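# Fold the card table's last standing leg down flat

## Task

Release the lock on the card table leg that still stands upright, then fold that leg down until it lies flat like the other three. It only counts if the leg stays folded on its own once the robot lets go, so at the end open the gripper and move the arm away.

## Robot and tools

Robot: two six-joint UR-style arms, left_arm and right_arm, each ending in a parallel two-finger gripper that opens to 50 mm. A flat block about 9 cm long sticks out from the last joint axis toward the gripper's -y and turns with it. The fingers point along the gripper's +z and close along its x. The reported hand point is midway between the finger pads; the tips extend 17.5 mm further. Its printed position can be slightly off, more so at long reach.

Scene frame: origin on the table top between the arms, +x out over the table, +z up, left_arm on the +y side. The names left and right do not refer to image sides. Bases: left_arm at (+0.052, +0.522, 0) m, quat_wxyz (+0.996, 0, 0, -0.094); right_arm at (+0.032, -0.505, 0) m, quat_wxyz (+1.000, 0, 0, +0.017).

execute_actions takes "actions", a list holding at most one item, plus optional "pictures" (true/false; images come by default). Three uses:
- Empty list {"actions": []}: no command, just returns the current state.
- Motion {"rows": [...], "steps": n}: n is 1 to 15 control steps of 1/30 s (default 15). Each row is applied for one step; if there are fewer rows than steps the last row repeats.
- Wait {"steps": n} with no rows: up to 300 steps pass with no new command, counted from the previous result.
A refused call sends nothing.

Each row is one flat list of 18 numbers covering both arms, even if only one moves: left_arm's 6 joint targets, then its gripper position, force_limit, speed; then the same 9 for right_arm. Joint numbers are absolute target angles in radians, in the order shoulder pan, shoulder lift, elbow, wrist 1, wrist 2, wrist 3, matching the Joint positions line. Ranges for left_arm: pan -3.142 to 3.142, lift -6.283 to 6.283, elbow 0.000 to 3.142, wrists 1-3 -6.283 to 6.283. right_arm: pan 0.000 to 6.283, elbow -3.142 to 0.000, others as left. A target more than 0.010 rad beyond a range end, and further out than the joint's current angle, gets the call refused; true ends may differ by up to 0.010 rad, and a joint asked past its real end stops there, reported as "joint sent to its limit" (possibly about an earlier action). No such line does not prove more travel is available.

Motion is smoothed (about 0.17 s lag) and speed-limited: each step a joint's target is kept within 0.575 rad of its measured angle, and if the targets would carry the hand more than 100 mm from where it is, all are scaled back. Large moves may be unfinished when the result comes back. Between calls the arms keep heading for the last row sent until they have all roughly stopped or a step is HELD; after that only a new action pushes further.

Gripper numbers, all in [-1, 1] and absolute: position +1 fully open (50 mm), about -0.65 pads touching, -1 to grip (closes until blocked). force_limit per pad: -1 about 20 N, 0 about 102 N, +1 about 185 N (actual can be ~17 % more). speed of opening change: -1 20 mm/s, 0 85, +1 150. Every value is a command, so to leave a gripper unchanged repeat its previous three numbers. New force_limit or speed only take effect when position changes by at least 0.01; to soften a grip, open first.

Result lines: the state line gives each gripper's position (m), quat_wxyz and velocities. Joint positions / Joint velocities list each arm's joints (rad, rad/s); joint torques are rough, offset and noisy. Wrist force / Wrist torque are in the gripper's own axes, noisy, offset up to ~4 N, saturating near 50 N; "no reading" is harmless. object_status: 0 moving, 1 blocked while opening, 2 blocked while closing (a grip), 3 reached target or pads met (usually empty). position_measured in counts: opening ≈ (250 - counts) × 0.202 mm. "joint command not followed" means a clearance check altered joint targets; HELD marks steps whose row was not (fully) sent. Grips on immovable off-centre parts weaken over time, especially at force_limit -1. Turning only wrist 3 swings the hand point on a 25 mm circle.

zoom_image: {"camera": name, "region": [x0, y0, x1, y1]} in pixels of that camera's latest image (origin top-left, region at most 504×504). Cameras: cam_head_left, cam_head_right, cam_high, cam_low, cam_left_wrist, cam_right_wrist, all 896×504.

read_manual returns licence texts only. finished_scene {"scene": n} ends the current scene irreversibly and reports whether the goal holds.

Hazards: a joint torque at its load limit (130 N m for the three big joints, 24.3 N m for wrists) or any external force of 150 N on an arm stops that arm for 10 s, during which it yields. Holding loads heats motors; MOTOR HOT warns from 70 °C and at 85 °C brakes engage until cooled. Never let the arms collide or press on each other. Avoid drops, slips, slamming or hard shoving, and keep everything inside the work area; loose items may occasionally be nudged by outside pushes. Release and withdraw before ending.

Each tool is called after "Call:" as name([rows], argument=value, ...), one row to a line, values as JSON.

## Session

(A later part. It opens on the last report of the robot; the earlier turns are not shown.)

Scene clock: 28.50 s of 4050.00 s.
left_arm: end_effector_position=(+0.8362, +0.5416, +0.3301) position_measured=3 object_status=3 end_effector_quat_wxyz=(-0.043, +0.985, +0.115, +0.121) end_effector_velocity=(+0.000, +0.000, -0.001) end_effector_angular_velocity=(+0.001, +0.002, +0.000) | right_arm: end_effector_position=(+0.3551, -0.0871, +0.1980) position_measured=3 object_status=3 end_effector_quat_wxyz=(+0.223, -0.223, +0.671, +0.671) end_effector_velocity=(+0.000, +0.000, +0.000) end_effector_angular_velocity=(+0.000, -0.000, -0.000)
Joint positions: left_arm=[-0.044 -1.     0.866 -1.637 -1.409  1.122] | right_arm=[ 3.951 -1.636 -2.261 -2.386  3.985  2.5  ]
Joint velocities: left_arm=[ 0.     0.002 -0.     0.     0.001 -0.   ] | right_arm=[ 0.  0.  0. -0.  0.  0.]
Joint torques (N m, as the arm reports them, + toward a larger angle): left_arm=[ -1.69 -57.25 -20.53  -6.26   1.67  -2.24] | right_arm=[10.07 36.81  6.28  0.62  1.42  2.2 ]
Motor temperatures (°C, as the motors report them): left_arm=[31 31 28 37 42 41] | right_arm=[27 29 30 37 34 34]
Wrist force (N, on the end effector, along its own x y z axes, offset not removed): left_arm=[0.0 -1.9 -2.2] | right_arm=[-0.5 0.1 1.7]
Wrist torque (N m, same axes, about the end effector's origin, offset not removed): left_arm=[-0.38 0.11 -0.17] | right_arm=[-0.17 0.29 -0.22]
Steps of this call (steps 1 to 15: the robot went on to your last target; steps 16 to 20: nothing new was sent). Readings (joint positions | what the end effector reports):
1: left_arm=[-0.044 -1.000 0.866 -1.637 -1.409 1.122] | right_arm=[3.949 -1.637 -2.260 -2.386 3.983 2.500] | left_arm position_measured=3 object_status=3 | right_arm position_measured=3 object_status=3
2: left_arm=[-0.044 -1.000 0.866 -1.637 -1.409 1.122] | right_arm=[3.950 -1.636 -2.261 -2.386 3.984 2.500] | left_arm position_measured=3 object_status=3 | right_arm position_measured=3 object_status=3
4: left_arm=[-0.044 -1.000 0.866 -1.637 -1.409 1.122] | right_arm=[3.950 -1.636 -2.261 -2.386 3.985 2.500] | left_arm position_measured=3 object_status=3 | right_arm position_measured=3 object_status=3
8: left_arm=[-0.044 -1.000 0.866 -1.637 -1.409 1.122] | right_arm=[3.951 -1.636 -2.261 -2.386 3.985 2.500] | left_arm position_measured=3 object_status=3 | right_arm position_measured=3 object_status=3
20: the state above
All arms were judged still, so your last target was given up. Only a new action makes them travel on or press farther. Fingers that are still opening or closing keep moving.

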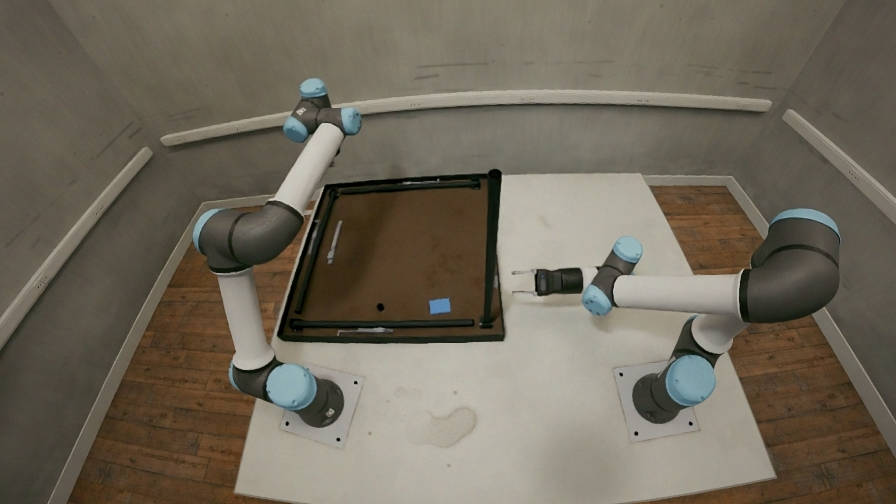

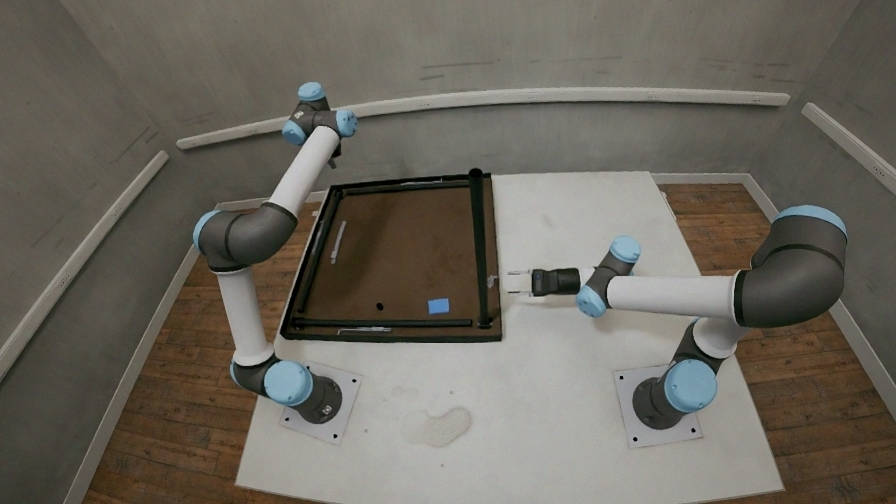

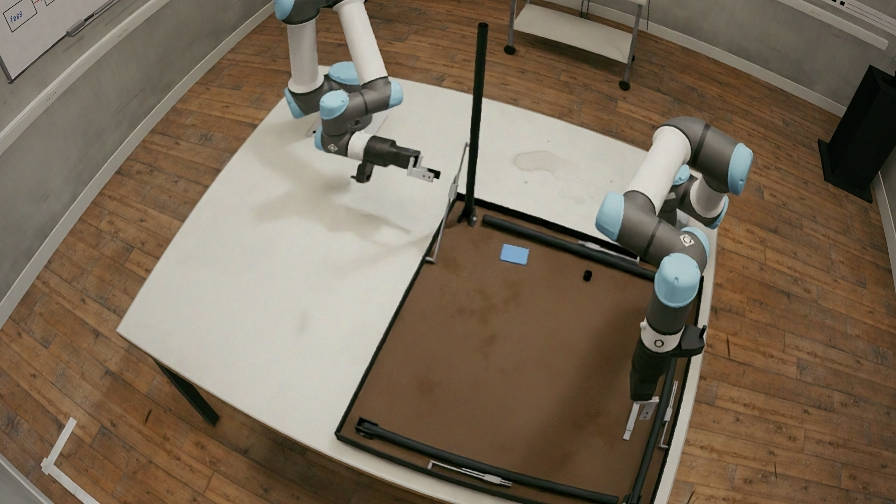

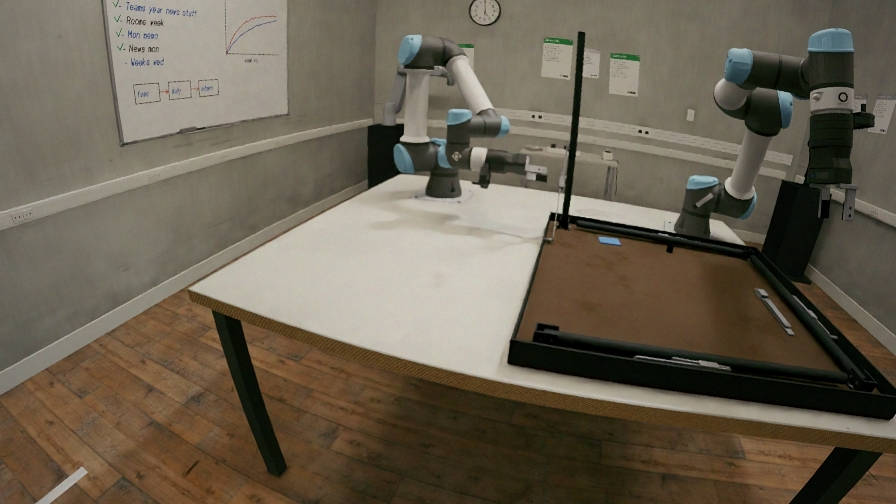

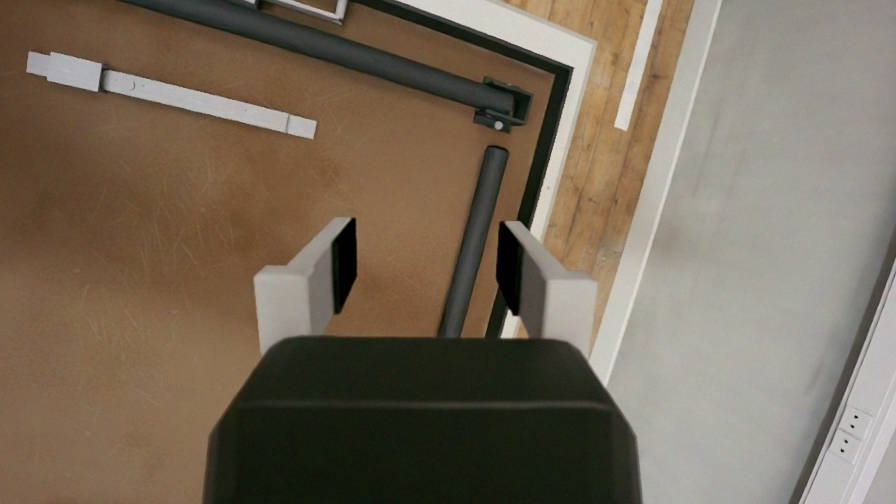

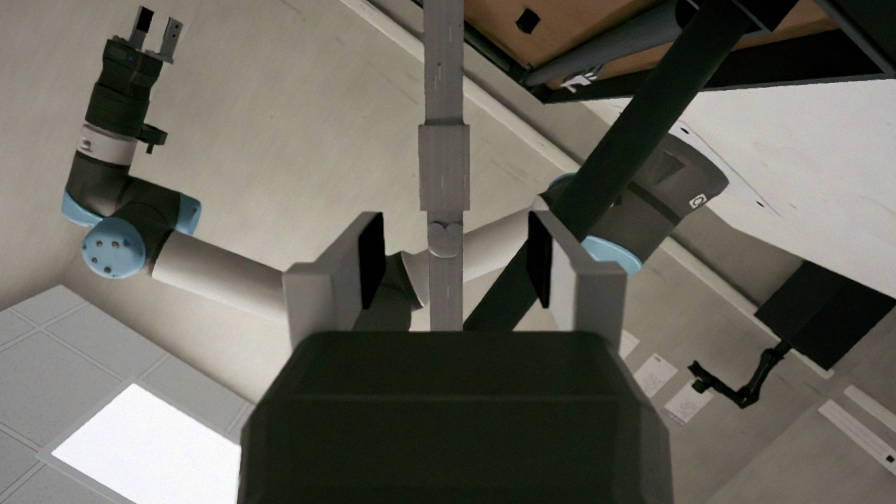

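Call:
execute_actions([
  {"rows":[[-0.4,-1.7,1.7,-0.139,-3.2,3.14,1,0,0,4.027,-1.761,-2.159,-2.363,4.061,2.5,1,0,0]]},
], pictures=false)

Call:
execute_actions([
  {"steps":40},
], pictures=false)

Call:
execute_actions([
  {"rows":[[-0.857,-1.867,2.006,-0.139,-4.187,3.14,1,0,0,4.027,-1.761,-2.159,-2.363,4.061,2.5,1,0,0]]},
], pictures=false)

Call:
execute_actions([
  {"steps":30},
])

Scene clock: 35.43 s of 4050.00 s.
left_arm: end_effector_position=(+0.6074, +0.4082, +0.3342) position_measured=3 object_status=3 end_effector_quat_wxyz=(+0.061, +0.985, -0.134, -0.092) end_effector_velocity=(-0.568, -0.167, -0.041) end_effector_angular_velocity=(-0.498, +1.109, -0.947) | right_arm: end_effector_position=(+0.3712, -0.0276, +0.1849) position_measured=3 object_status=3 end_effector_quat_wxyz=(+0.223, -0.223, +0.671, +0.671) end_effector_velocity=(+0.001, +0.004, -0.002) end_effector_angular_velocity=(-0.001, +0.001, +0.001)
Joint positions: left_arm=[-0.214 -1.31   1.194 -1.309 -1.737  1.45 ] | right_arm=[ 4.027 -1.76  -2.16  -2.363  4.061  2.5  ]
Joint velocities: left_arm=[-0.295 -0.605  0.775  0.785 -0.788  0.786] | right_arm=[ 0.005 -0.01   0.007  0.001  0.005  0.   ]
Joint torques (N m, as the arm reports them, + toward a larger angle): left_arm=[-11.44 -46.65 -15.36   1.26  -2.77   3.17] | right_arm=[10.35 13.49 30.46  3.31  1.18  2.24]
Motor temperatures (°C, as the motors report them): left_arm=[31 31 28 37 42 41] | right_arm=[27 29 30 37 34 34]
Wrist force (N, on the end effector, along its own x y z axes, offset not removed): left_arm=[1.1 -1.9 -3.7] | right_arm=[1.5 1.2 1.8]
Wrist torque (N m, same axes, about the end effector's origin, offset not removed): left_arm=[-0.23 -0.08 -0.25] | right_arm=[-0.05 -0.08 -0.27]
Steps of this call (steps 1 to 90: nothing new was sent; then 3.43 s passed at rest; steps 91 to 105: all 15 steps of this action). Readings (joint positions | what the end effector reports):
91: left_arm=[-0.044 -1.000 0.866 -1.637 -1.409 1.122] | right_arm=[3.951 -1.636 -2.261 -2.386 3.985 2.500] | left_arm position_measured=3 object_status=3 | right_arm position_measured=3 object_status=3
92: left_arm=[-0.049 -1.005 0.871 -1.632 -1.413 1.127] | right_arm=[3.956 -1.641 -2.257 -2.384 3.990 2.500] | left_arm position_measured=3 object_status=3 | right_arm position_measured=3 object_status=3
94: left_arm=[-0.081 -1.052 0.918 -1.585 -1.461 1.174] | right_arm=[3.989 -1.689 -2.214 -2.373 4.023 2.500] | left_arm position_measured=3 object_status=3 | right_arm position_measured=3 object_status=3
98: left_arm=[-0.136 -1.150 1.016 -1.488 -1.558 1.272] | right_arm=[4.020 -1.747 -2.170 -2.365 4.054 2.500] | left_arm position_measured=3 object_status=3 | right_arm position_measured=3 object_status=3
105: the state above

Scene clock: 36.77 s of 4050.00 s.
left_arm: end_effector_position=(+0.2836, +0.2009, +0.4626) position_measured=3 object_status=3 end_effector_quat_wxyz=(+0.696, +0.665, -0.230, -0.139) end_effector_velocity=(+0.001, -0.000, +0.001) end_effector_angular_velocity=(-0.009, -0.013, +0.005) | right_arm: end_effector_position=(+0.3713, -0.0273, +0.1848) position_measured=3 object_status=3 end_effector_quat_wxyz=(+0.223, -0.223, +0.671, +0.671) end_effector_velocity=(-0.000, +0.000, +0.001) end_effector_angular_velocity=(+0.001, -0.001, +0.001)
Joint positions: left_arm=[-0.4   -1.7    1.7   -0.139 -3.2    3.139] | right_arm=[ 4.027 -1.761 -2.159 -2.363  4.061  2.5  ]
Joint velocities: left_arm=[-0.    -0.002  0.     0.001 -0.005  0.015] | right_arm=[ 0.     0.001  0.     0.    -0.    -0.   ]
Joint torques (N m, as the arm reports them, + toward a larger angle): left_arm=[-10.48 -26.28 -15.1    2.22  -2.06   1.97] | right_arm=[ 9.82 13.63 30.35  3.32  1.3   2.24]
Motor temperatures (°C, as the motors report them): left_arm=[31 31 28 37 42 41] | right_arm=[27 29 30 37 34 34]
Wrist force (N, on the end effector, along its own x y z axes, offset not removed): left_arm=[-1.6 -0.5 -3.7] | right_arm=[0.8 1.0 1.7]
Wrist torque (N m, same axes, about the end effector's origin, offset not removed): left_arm=[-0.16 0.23 0.04] | right_arm=[0.07 0.09 -0.25]
Steps of this call (steps 1 to 40: the robot went on to your last target). Readings (joint positions | what the end effector reports):
1: left_arm=[-0.224 -1.330 1.220 -1.282 -1.765 1.478] | right_arm=[4.027 -1.760 -2.159 -2.363 4.061 2.500] | left_arm position_measured=3 object_status=3 | right_arm position_measured=3 object_status=3
2: left_arm=[-0.234 -1.350 1.246 -1.254 -1.792 1.505] | right_arm=[4.027 -1.761 -2.159 -2.363 4.061 2.500] | left_arm position_measured=3 object_status=3 | right_arm position_measured=3 object_status=3
4: left_arm=[-0.252 -1.388 1.295 -1.196 -1.851 1.564] | right_arm=[4.027 -1.761 -2.159 -2.363 4.061 2.500] | left_arm position_measured=3 object_status=3 | right_arm position_measured=3 object_status=3
8: left_arm=[-0.287 -1.459 1.387 -1.068 -1.978 1.692] | right_arm=[4.027 -1.761 -2.159 -2.363 4.061 2.500] | left_arm position_measured=3 object_status=3 | right_arm position_measured=3 object_status=3
40: the state above

Scene clock: 37.27 s of 4050.00 s.
left_arm: end_effector_position=(+0.2841, +0.0890, +0.3918) position_measured=3 object_status=3 end_effector_quat_wxyz=(+0.707, +0.706, -0.024, -0.024) end_effector_velocity=(+0.202, -0.026, -0.021) end_effector_angular_velocity=(+0.024, +0.017, +0.833) | right_arm: end_effector_position=(+0.3713, -0.0273, +0.1848) position_measured=3 object_status=3 end_effector_quat_wxyz=(+0.223, -0.223, +0.671, +0.671) end_effector_velocity=(+0.000, +0.000, +0.001) end_effector_angular_velocity=(+0.002, -0.001, +0.000)
Joint positions: left_arm=[-0.849 -1.865  2.001 -0.139 -4.111  3.14 ] | right_arm=[ 4.027 -1.761 -2.159 -2.363  4.061  2.5  ]
Joint velocities: left_arm=[-0.1   -0.028  0.057 -0.001 -0.933 -0.   ] | right_arm=[ 0.     0.002  0.001 -0.     0.     0.   ]
Joint torques (N m, as the arm reports them, + toward a larger angle): left_arm=[ -8.12 -20.01 -17.61  -1.02   0.44   1.9 ] | right_arm=[ 9.05 13.99 30.56  3.15  1.32  2.32]
Motor temperatures (°C, as the motors report them): left_arm=[31 31 28 37 42 41] | right_arm=[27 29 30 37 34 34]
Wrist force (N, on the end effector, along its own x y z axes, offset not removed): left_arm=[-1.0 -2.4 2.0] | right_arm=[-0.3 1.3 1.0]
Wrist torque (N m, same axes, about the end effector's origin, offset not removed): left_arm=[-0.20 0.40 -0.09] | right_arm=[0.05 0.29 -0.05]
Steps of this call (steps 1 to 15: all 15 steps of this action). Readings (joint positions | what the end effector reports):
1: left_arm=[-0.400 -1.700 1.700 -0.139 -3.200 3.139] | right_arm=[4.027 -1.761 -2.159 -2.363 4.061 2.500] | left_arm position_measured=3 object_status=3 | right_arm position_measured=3 object_status=3
2: left_arm=[-0.405 -1.705 1.705 -0.139 -3.205 3.139] | right_arm=[4.027 -1.761 -2.159 -2.363 4.061 2.500] | left_arm position_measured=3 object_status=3 | right_arm position_measured=3 object_status=3
4: left_arm=[-0.473 -1.750 1.768 -0.139 -3.273 3.140] | right_arm=[4.027 -1.761 -2.159 -2.363 4.061 2.500] | left_arm position_measured=3 object_status=3 | right_arm position_measured=3 object_status=3
8: left_arm=[-0.713 -1.828 1.924 -0.139 -3.574 3.140] | right_arm=[4.027 -1.761 -2.159 -2.363 4.061 2.500] | left_arm position_measured=3 object_status=3 | right_arm position_measured=3 object_status=3
15: the state above

Scene clock: 38.27 s of 4050.00 s.
left_arm: end_effector_position=(+0.3005, +0.0875, +0.3899) position_measured=3 object_status=3 end_effector_quat_wxyz=(+0.707, +0.707, +0.001, -0.000) end_effector_velocity=(-0.000, -0.000, -0.000) end_effector_angular_velocity=(+0.000, -0.000, -0.002) | right_arm: end_effector_position=(+0.3713, -0.0273, +0.1848) position_measured=3 object_status=3 end_effector_quat_wxyz=(+0.223, -0.223, +0.671, +0.671) end_effector_velocity=(-0.000, -0.000, +0.000) end_effector_angular_velocity=(+0.001, -0.001, +0.000)
Joint positions: left_arm=[-0.857 -1.867  2.006 -0.139 -4.187  3.14 ] | right_arm=[ 4.027 -1.761 -2.159 -2.363  4.061  2.5  ]
Joint velocities: left_arm=[ 0.     0.     0.    -0.     0.002  0.   ] | right_arm=[-0.     0.    -0.     0.002 -0.001 -0.   ]
Joint torques (N m, as the arm reports them, + toward a larger angle): left_arm=[-10.33 -20.31 -16.38  -3.62  -1.35   1.95] | right_arm=[ 9.56 13.95 30.03  3.05  1.36  2.28]
Motor temperatures (°C, as the motors report them): left_arm=[31 31 28 37 42 41] | right_arm=[27 29 30 37 34 34]
Wrist force (N, on the end effector, along its own x y z axes, offset not removed): left_arm=[1.6 0.9 0.4] | right_arm=[0.9 4.0 2.6]
Wrist torque (N m, same axes, about the end effector's origin, offset not removed): left_arm=[0.41 -0.17 -0.23] | right_arm=[0.44 0.13 -0.21]
Steps of this call (steps 1 to 30: the robot went on to your last target). Readings (joint positions | what the end effector reports):
1: left_arm=[-0.852 -1.866 2.003 -0.139 -4.137 3.140] | right_arm=[4.027 -1.761 -2.159 -2.363 4.061 2.500] | left_arm position_measured=3 object_status=3 | right_arm position_measured=3 object_status=3
2: left_arm=[-0.853 -1.866 2.004 -0.139 -4.154 3.140] | right_arm=[4.027 -1.761 -2.159 -2.363 4.061 2.500] | left_arm position_measured=3 object_status=3 | right_arm position_measured=3 object_status=3
4: left_arm=[-0.855 -1.867 2.005 -0.139 -4.173 3.140] | right_arm=[4.027 -1.761 -2.159 -2.363 4.061 2.500] | left_arm position_measured=3 object_status=3 | right_arm position_measured=3 object_status=3
8: left_arm=[-0.857 -1.867 2.006 -0.139 -4.184 3.140] | right_arm=[4.027 -1.761 -2.159 -2.363 4.061 2.500] | left_arm position_measured=3 object_status=3 | right_arm position_measured=3 object_status=3
30: the state above
All arms were judged still, so your last target was given up. Only a new action makes them travel on or press farther. Fingers that are still opening or closing keep moving.

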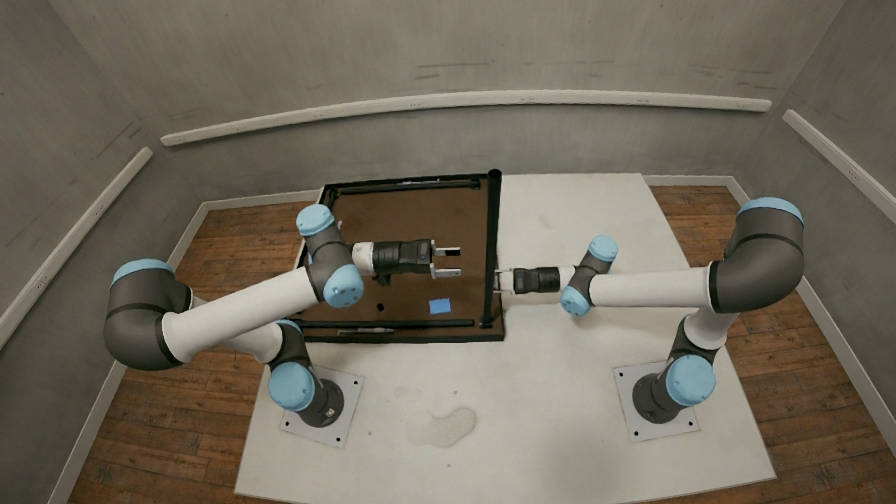

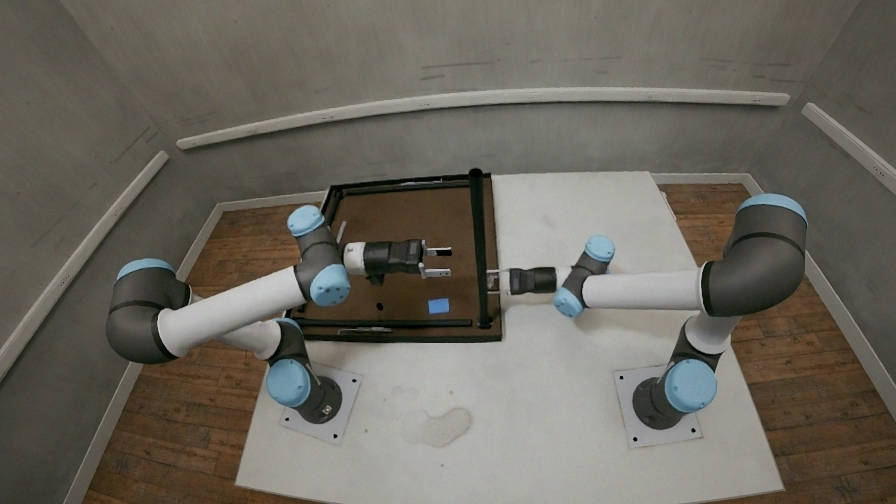

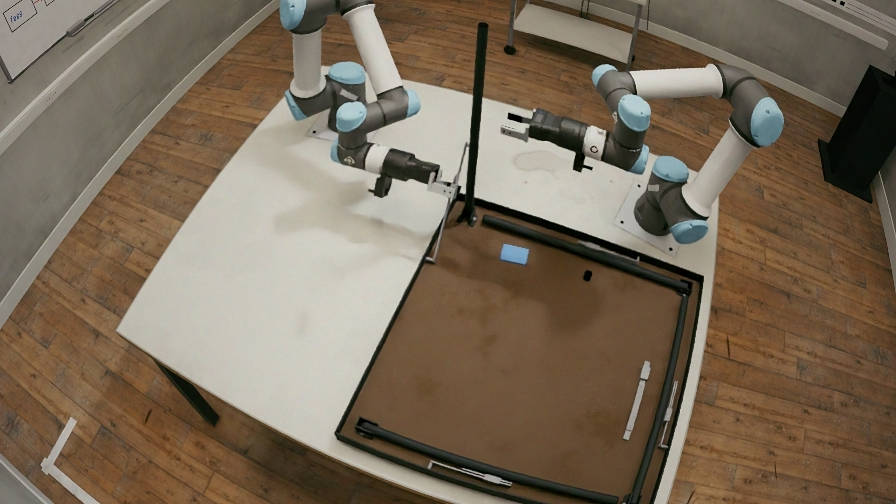

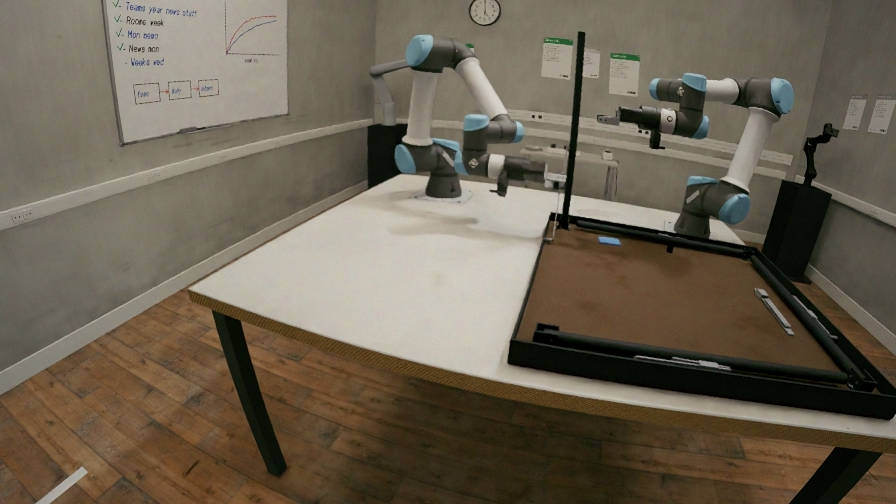

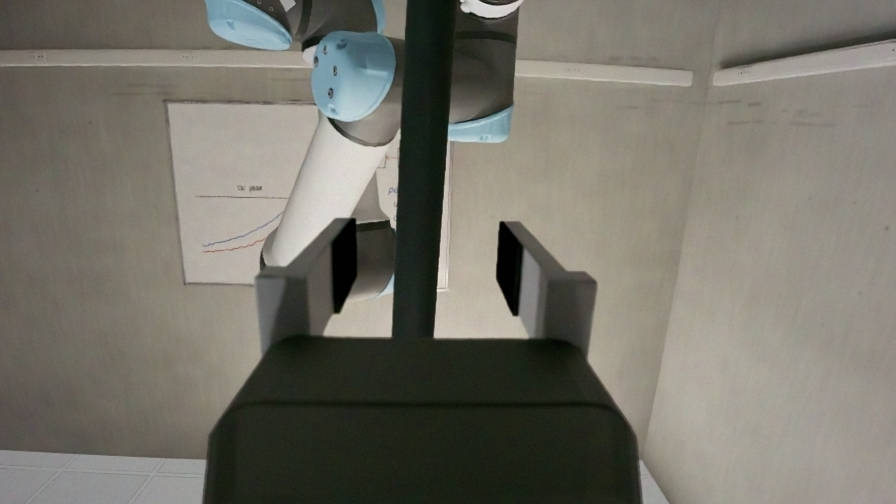

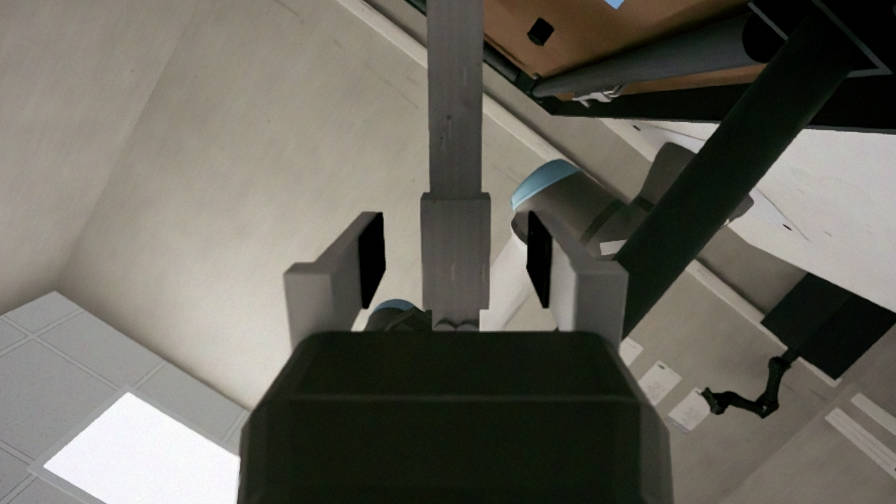

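Call:
execute_actions([
  {"rows":[[-0.986,-1.731,1.904,-0.173,-4.316,3.2,1,0,0,4.04,-1.772,-2.147,-2.364,4.074,2.5,0.5,0,0]]},
], pictures=false)

Call:
execute_actions([
  {"rows":[[-0.986,-1.731,1.904,-0.173,-4.316,3.2,1,0,0,4.04,-1.772,-2.147,-2.364,4.074,2.5,-1,-0.3,0]]},
], pictures=false)

Call:
execute_actions([
  {"rows":[[-0.986,-1.731,1.904,-0.173,-4.316,3.2,1,0,0,4.015,-1.824,-2.133,-2.326,4.049,2.5,-1,-0.3,0]]},
])

Scene clock: 44.67 s of 4050.00 s.
left_arm: end_effector_position=(+0.3002, +0.0075, +0.3900) position_measured=3 object_status=3 end_effector_quat_wxyz=(+0.707, +0.707, -0.020, +0.021) end_effector_velocity=(-0.001, -0.006, -0.001) end_effector_angular_velocity=(+0.001, -0.004, +0.000) | right_arm: end_effector_position=(+0.3715, -0.0192, +0.1841) position_measured=78 object_status=3 end_effector_quat_wxyz=(+0.223, -0.223, +0.671, +0.671) end_effector_velocity=(+0.000, -0.000, -0.001) end_effector_angular_velocity=(-0.001, +0.000, -0.001)
Joint positions: left_arm=[-0.985 -1.732  1.905 -0.173 -4.315  3.2  ] | right_arm=[ 4.04  -1.772 -2.147 -2.364  4.074  2.5  ]
Joint velocities: left_arm=[-0.01   0.01  -0.007 -0.002 -0.01   0.004] | right_arm=[-0.    -0.001 -0.     0.001  0.001 -0.   ]
Joint torques (N m, as the arm reports them, + toward a larger angle): left_arm=[-10.12  -9.1  -31.58  -5.    -1.53   1.97] | right_arm=[ 9.69 14.77 31.49  0.94  1.25  2.21]
Motor temperatures (°C, as the motors report them): left_arm=[31 31 28 37 42 41] | right_arm=[27 29 30 37 34 34]
Wrist force (N, on the end effector, along its own x y z axes, offset not removed): left_arm=[-1.3 -1.4 0.2] | right_arm=[0.5 1.3 0.9]
Wrist torque (N m, same axes, about the end effector's origin, offset not removed): left_arm=[-0.08 0.37 -0.33] | right_arm=[0.03 0.10 -0.13]
Steps of this call (steps 1 to 90: nothing new was sent; then 2.90 s passed at rest; steps 91 to 105: all 15 steps of this action). Readings (joint positions | what the end effector reports):
91: left_arm=[-0.857 -1.867 2.006 -0.139 -4.187 3.140] | right_arm=[4.027 -1.761 -2.159 -2.363 4.061 2.500] | left_arm position_measured=3 object_status=3 | right_arm position_measured=5 object_status=0
92: left_arm=[-0.862 -1.862 2.001 -0.142 -4.192 3.145] | right_arm=[4.029 -1.762 -2.157 -2.363 4.063 2.500] | left_arm position_measured=3 object_status=3 | right_arm position_measured=19 object_status=0
94: left_arm=[-0.912 -1.810 1.959 -0.158 -4.242 3.171] | right_arm=[4.034 -1.767 -2.152 -2.363 4.068 2.500] | left_arm position_measured=3 object_status=3 | right_arm position_measured=47 object_status=0
98: left_arm=[-0.972 -1.746 1.915 -0.170 -4.302 3.194] | right_arm=[4.039 -1.771 -2.148 -2.364 4.073 2.500] | left_arm position_measured=3 object_status=3 | right_arm position_measured=78 object_status=0
105: the state above

Scene clock: 45.17 s of 4050.00 s.
left_arm: end_effector_position=(+0.3001, +0.0070, +0.3899) position_measured=3 object_status=3 end_effector_quat_wxyz=(+0.707, +0.707, -0.021, +0.021) end_effector_velocity=(-0.000, +0.000, +0.001) end_effector_angular_velocity=(-0.001, +0.000, -0.001) | right_arm: end_effector_position=(+0.3715, -0.0191, +0.1842) position_measured=146 object_status=2 end_effector_quat_wxyz=(+0.223, -0.223, +0.671, +0.671) end_effector_velocity=(+0.000, -0.000, +0.000) end_effector_angular_velocity=(-0.000, +0.000, -0.001)
Joint positions: left_arm=[-0.986 -1.731  1.904 -0.173 -4.316  3.2  ] | right_arm=[ 4.04  -1.772 -2.147 -2.364  4.074  2.5  ]
Joint velocities: left_arm=[-0.    -0.001  0.    -0.     0.001 -0.   ] | right_arm=[-0.     0.001  0.    -0.001  0.    -0.   ]
Joint torques (N m, as the arm reports them, + toward a larger angle): left_arm=[-10.08  -7.72 -31.1   -5.2   -1.39   1.96] | right_arm=[10.91 13.57 28.44  0.82 -1.88  2.27]
Motor temperatures (°C, as the motors report them): left_arm=[31 31 28 37 42 41] | right_arm=[27 29 30 37 34 34]
Wrist force (N, on the end effector, along its own x y z axes, offset not removed): left_arm=[2.7 -4.9 -1.2] | right_arm=[-3.2 0.8 0.3]
Wrist torque (N m, same axes, about the end effector's origin, offset not removed): left_arm=[-0.70 -0.35 -0.21] | right_arm=[-0.08 0.12 0.11]
Steps of this call (steps 1 to 15: all 15 steps of this action). Readings (joint positions | what the end effector reports):
1: left_arm=[-0.985 -1.732 1.904 -0.173 -4.315 3.200] | right_arm=[4.040 -1.772 -2.147 -2.364 4.074 2.500] | left_arm position_measured=3 object_status=3 | right_arm position_measured=80 object_status=0
2: left_arm=[-0.986 -1.731 1.904 -0.173 -4.316 3.200] | right_arm=[4.040 -1.772 -2.147 -2.364 4.074 2.500] | left_arm position_measured=3 object_status=3 | right_arm position_measured=94 object_status=0
4: left_arm=[-0.986 -1.731 1.904 -0.173 -4.316 3.200] | right_arm=[4.040 -1.772 -2.147 -2.364 4.074 2.500] | left_arm position_measured=3 object_status=3 | right_arm position_measured=122 object_status=0
8: left_arm=[-0.986 -1.731 1.904 -0.173 -4.316 3.200] | right_arm=[4.040 -1.772 -2.147 -2.364 4.074 2.500] | left_arm position_measured=3 object_status=3 | right_arm position_measured=146 object_status=0
15: the state above

Scene clock: 45.67 s of 4050.00 s.
left_arm: end_effector_position=(+0.3001, +0.0070, +0.3899) position_measured=3 object_status=3 end_effector_quat_wxyz=(+0.707, +0.707, -0.021, +0.021) end_effector_velocity=(-0.000, +0.000, +0.001) end_effector_angular_velocity=(-0.001, -0.001, -0.001) | right_arm: end_effector_position=(+0.3834, -0.0188, +0.1688) position_measured=146 object_status=2 end_effector_quat_wxyz=(+0.223, -0.223, +0.671, +0.671) end_effector_velocity=(+0.001, -0.000, -0.001) end_effector_angular_velocity=(-0.000, +0.000, -0.001)
Joint positions: left_arm=[-0.986 -1.731  1.904 -0.173 -4.316  3.2  ] | right_arm=[ 4.015 -1.824 -2.133 -2.326  4.049  2.5  ]
Joint velocities: left_arm=[ 0.    -0.001  0.    -0.     0.001  0.   ] | right_arm=[-0.002 -0.004  0.001  0.003 -0.001 -0.   ]
Joint torques (N m, as the arm reports them, + toward a larger angle): left_arm=[-10.28  -7.84 -30.92  -5.13  -1.34   1.86] | right_arm=[ 0.5  15.62 35.99  4.89 -1.04  0.52]
Motor temperatures (°C, as the motors report them): left_arm=[31 31 28 37 42 41] | right_arm=[27 29 30 37 34 34]
Wrist force (N, on the end effector, along its own x y z axes, offset not removed): left_arm=[0.6 1.7 1.5] | right_arm=[1.1 1.6 -16.7]
Wrist torque (N m, same axes, about the end effector's origin, offset not removed): left_arm=[0.43 -0.04 0.08] | right_arm=[-0.22 0.20 -0.02]
Steps of this call (steps 1 to 15: all 15 steps of this action). Readings (joint positions | what the end effector reports):
1: left_arm=[-0.986 -1.731 1.904 -0.173 -4.316 3.200] | right_arm=[4.040 -1.772 -2.147 -2.364 4.074 2.500] | left_arm position_measured=3 object_status=3 | right_arm position_measured=146 object_status=2
2: left_arm=[-0.986 -1.731 1.904 -0.173 -4.316 3.200] | right_arm=[4.037 -1.776 -2.145 -2.360 4.071 2.500] | left_arm position_measured=3 object_status=3 | right_arm position_measured=146 object_status=2
4: left_arm=[-0.986 -1.731 1.904 -0.173 -4.316 3.200] | right_arm=[4.026 -1.800 -2.139 -2.343 4.060 2.500] | left_arm position_measured=3 object_status=3 | right_arm position_measured=146 object_status=2
8: left_arm=[-0.986 -1.731 1.904 -0.173 -4.316 3.200] | right_arm=[4.017 -1.819 -2.134 -2.329 4.051 2.500] | left_arm position_measured=3 object_status=3 | right_arm position_measured=146 object_status=2
15: the state above

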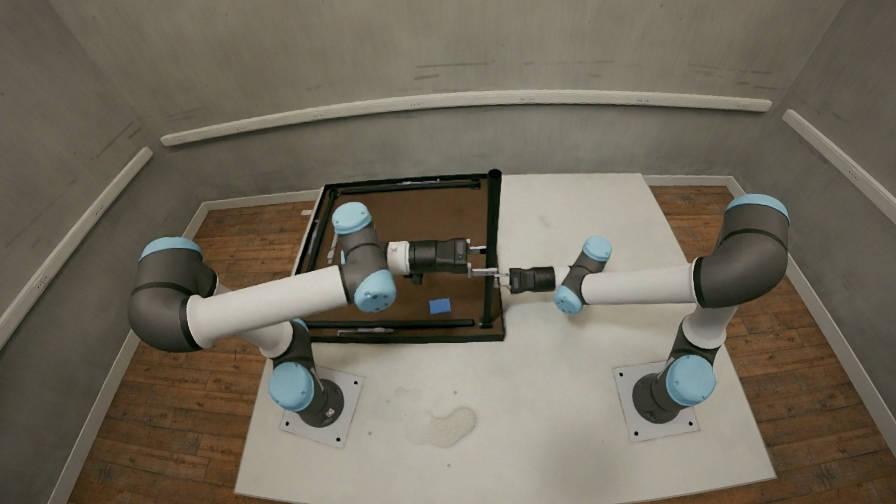

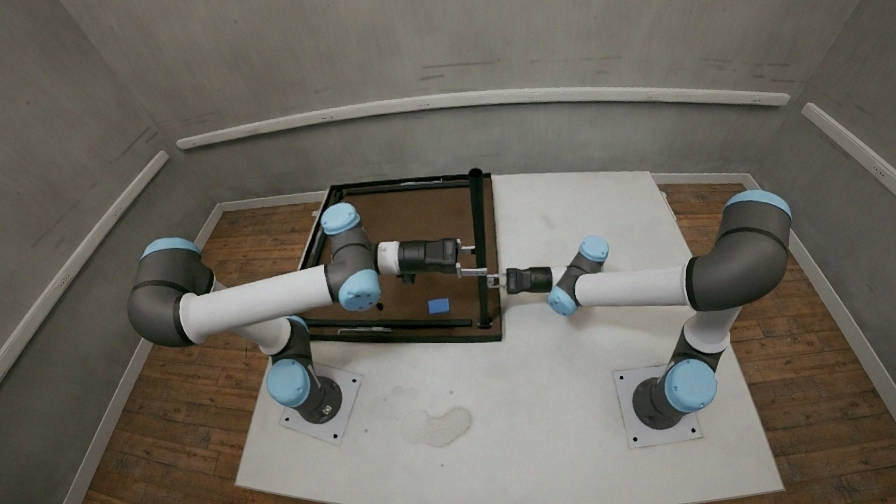

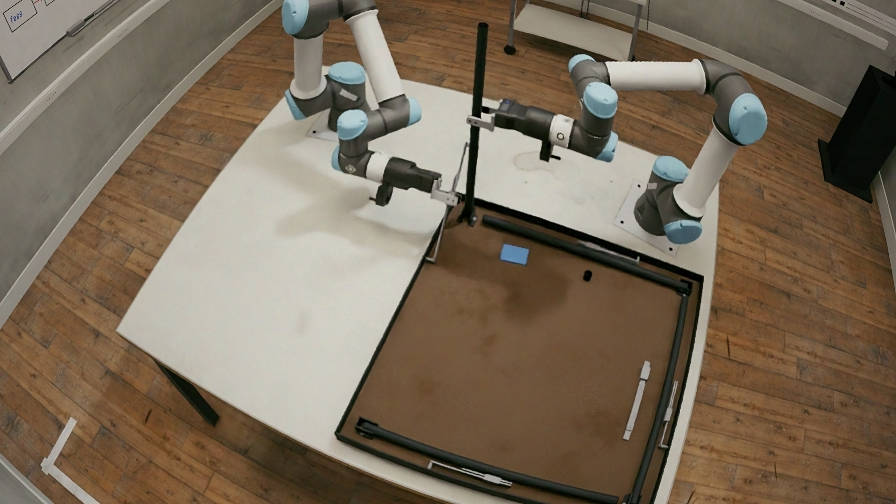

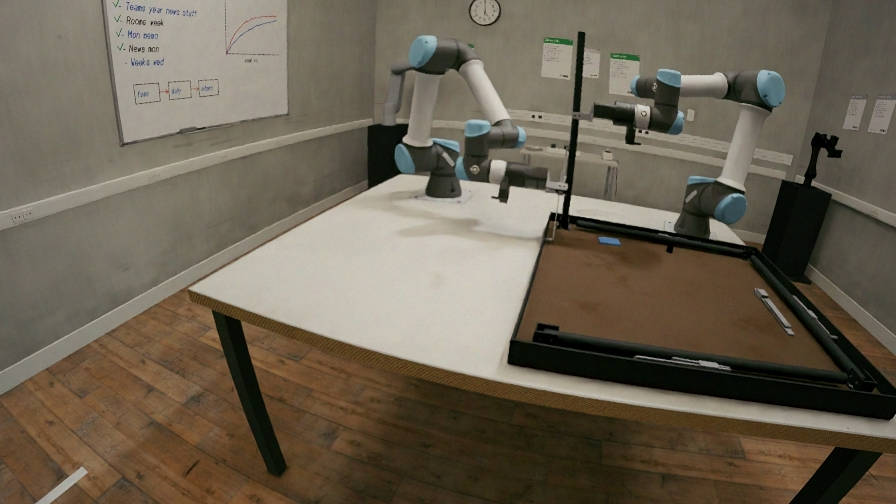

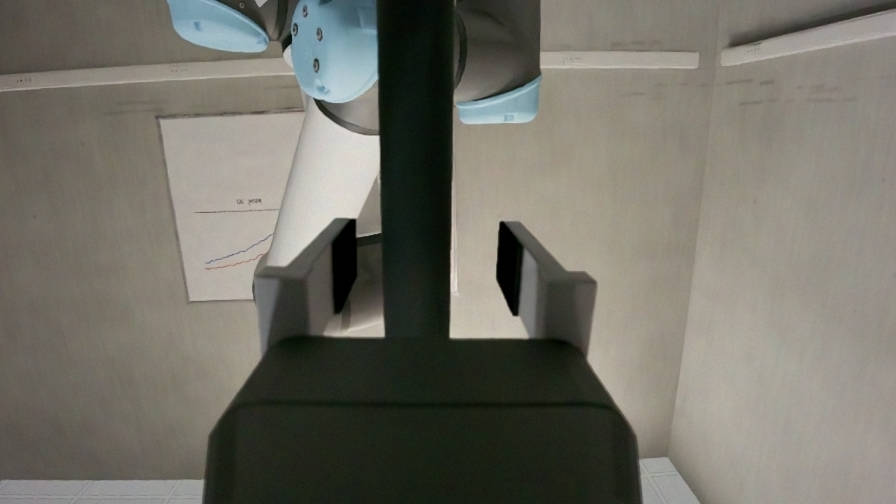

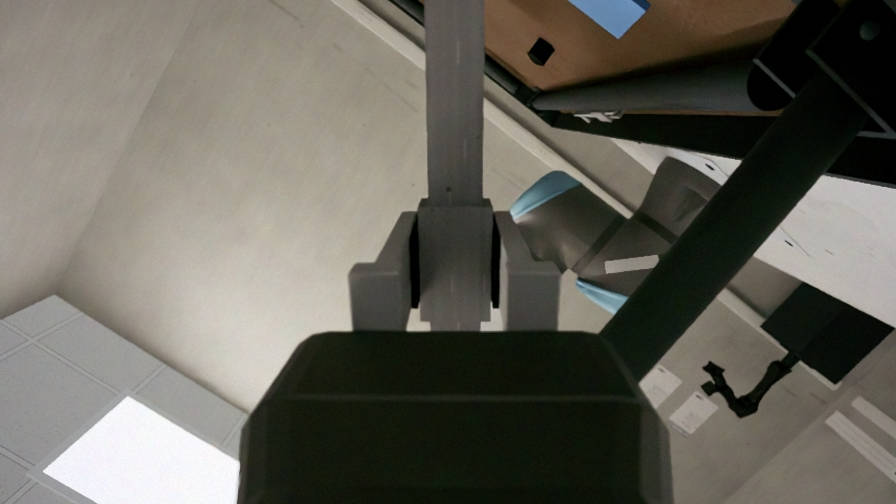

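Sliding. Continue, a bit less y.

Call:
execute_actions([
  {"rows":[[-0.986,-1.731,1.904,-0.173,-4.316,3.2,1,0,0,3.988,-1.874,-2.12,-2.289,4.022,2.5,-1,-0.3,0]]},
])

Call:
zoom_image(camera="cam_high", region=[400,130,520,270])

Scene clock: 47.97 s of 4050.00 s.
left_arm: end_effector_position=(+0.3001, +0.0070, +0.3899) position_measured=3 object_status=3 end_effector_quat_wxyz=(+0.707, +0.707, -0.021, +0.021) end_effector_velocity=(-0.000, -0.000, -0.001) end_effector_angular_velocity=(+0.001, +0.000, -0.002) | right_arm: end_effector_position=(+0.3952, -0.0204, +0.1533) position_measured=146 object_status=2 end_effector_quat_wxyz=(+0.223, -0.223, +0.671, +0.671) end_effector_velocity=(+0.001, -0.000, -0.001) end_effector_angular_velocity=(+0.001, -0.000, +0.000)
Joint positions: left_arm=[-0.986 -1.731  1.904 -0.173 -4.316  3.2  ] | right_arm=[ 3.988 -1.874 -2.12  -2.289  4.022  2.5  ]
Joint velocities: left_arm=[0.    0.001 0.    0.    0.002 0.   ] | right_arm=[-0.002 -0.003  0.001  0.003 -0.002  0.   ]
Joint torques (N m, as the arm reports them, + toward a larger angle): left_arm=[-10.1   -8.04 -30.34  -5.04  -1.26   1.86] | right_arm=[-11.84  17.13  23.45   1.71  -1.28  -2.25]
Motor temperatures (°C, as the motors report them): left_arm=[31 31 28 37 42 41] | right_arm=[27 29 30 37 34 34]
Wrist force (N, on the end effector, along its own x y z axes, offset not removed): left_arm=[1.2 -2.3 -2.1] | right_arm=[-0.6 1.0 18.6]
Wrist torque (N m, same axes, about the end effector's origin, offset not removed): left_arm=[-0.39 -0.20 -0.26] | right_arm=[0.01 0.24 0.07]
Steps of this call (steps 1 to 15: the robot went on to your last target; steps 16 to 54: nothing new was sent; steps 55 to 69: all 15 steps of this action). Readings (joint positions | what the end effector reports):
55: left_arm=[-0.986 -1.731 1.904 -0.173 -4.316 3.200] | right_arm=[4.015 -1.824 -2.133 -2.326 4.049 2.500] | left_arm position_measured=3 object_status=3 | right_arm position_measured=146 object_status=2
56: left_arm=[-0.986 -1.731 1.904 -0.173 -4.316 3.200] | right_arm=[4.012 -1.828 -2.131 -2.322 4.046 2.500] | left_arm position_measured=3 object_status=3 | right_arm position_measured=146 object_status=2
58: left_arm=[-0.986 -1.731 1.904 -0.173 -4.316 3.200] | right_arm=[4.000 -1.851 -2.126 -2.306 4.034 2.500] | left_arm position_measured=3 object_status=3 | right_arm position_measured=146 object_status=2
62: left_arm=[-0.986 -1.731 1.904 -0.173 -4.316 3.200] | right_arm=[3.990 -1.870 -2.121 -2.292 4.024 2.500] | left_arm position_measured=3 object_status=3 | right_arm position_measured=146 object_status=2
69: the state above

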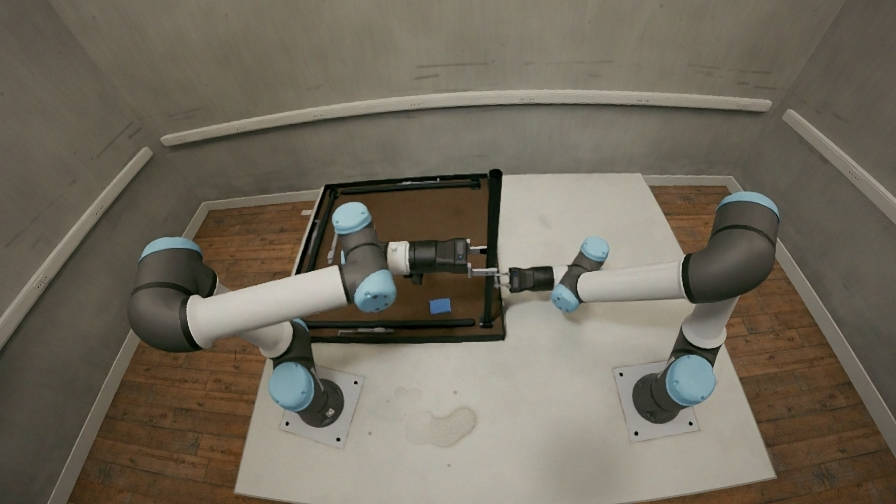

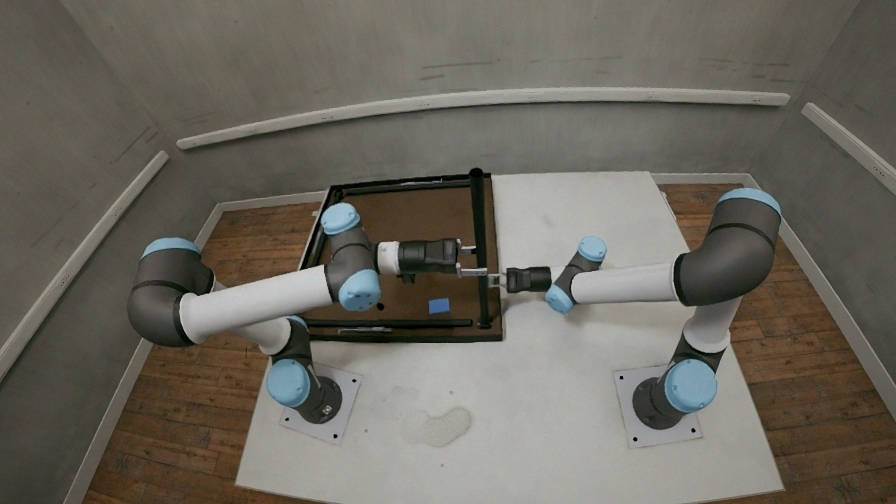

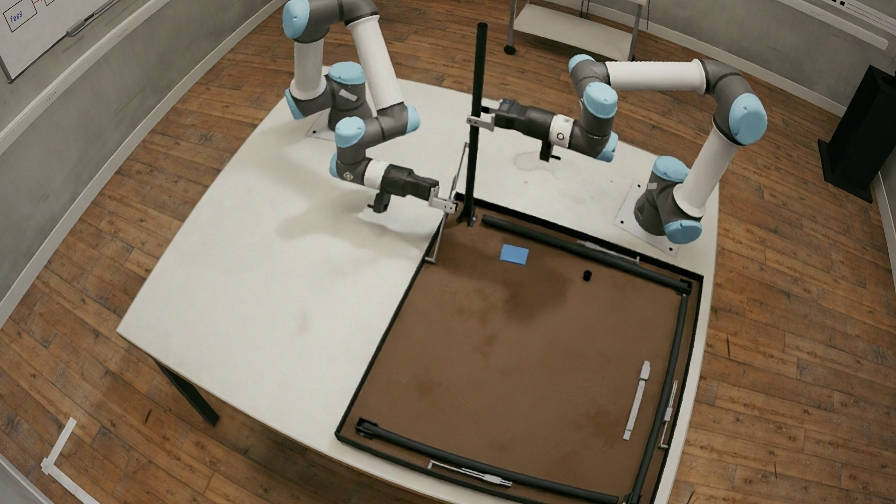

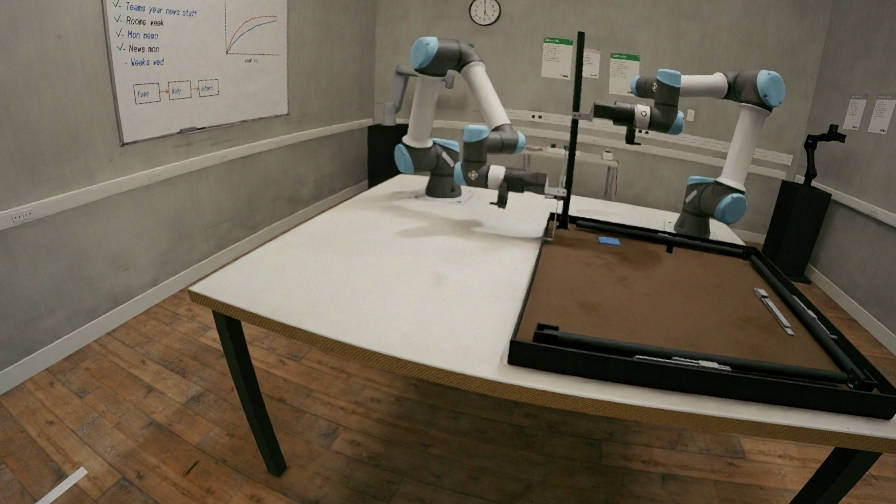

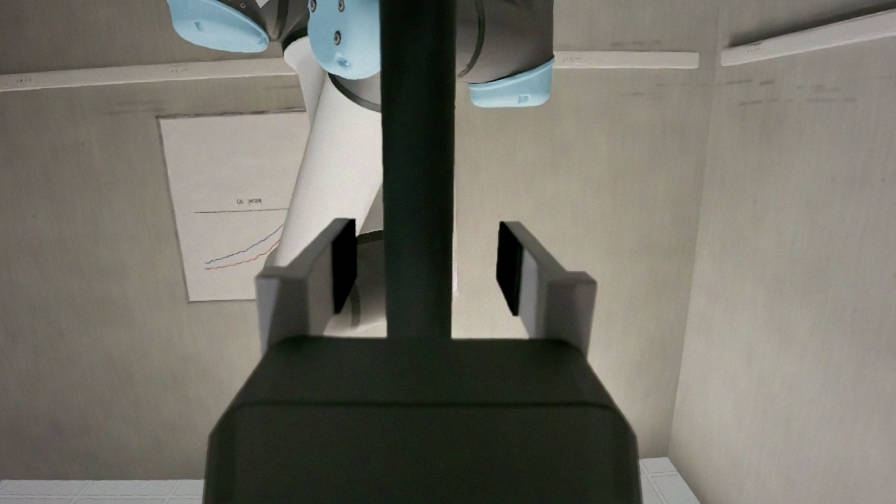

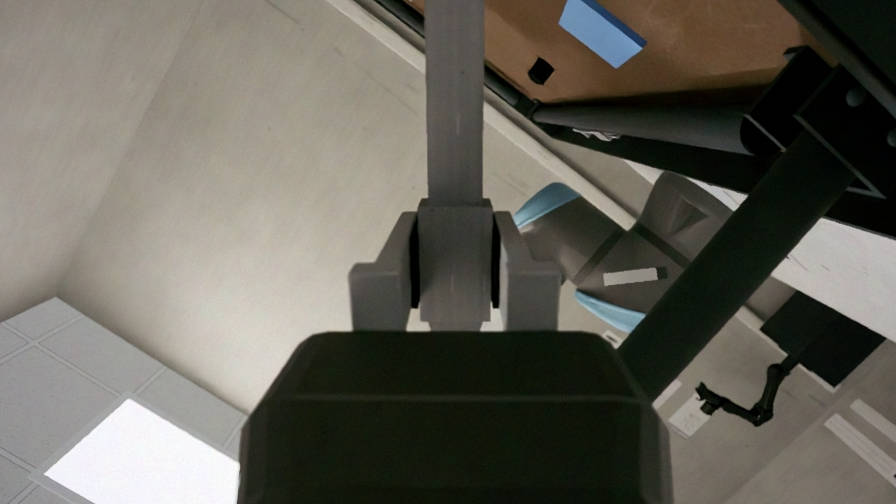

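Region (400, 130, 520, 270) of cam_high's 896x504 image, scaled by 3.600, with more detail than that image has; it fills the left 432 columns of this view, and the rest is white.

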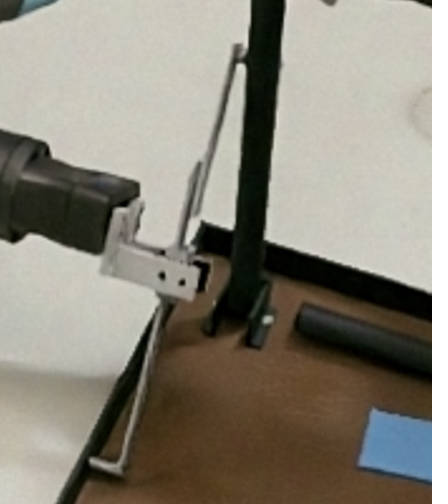

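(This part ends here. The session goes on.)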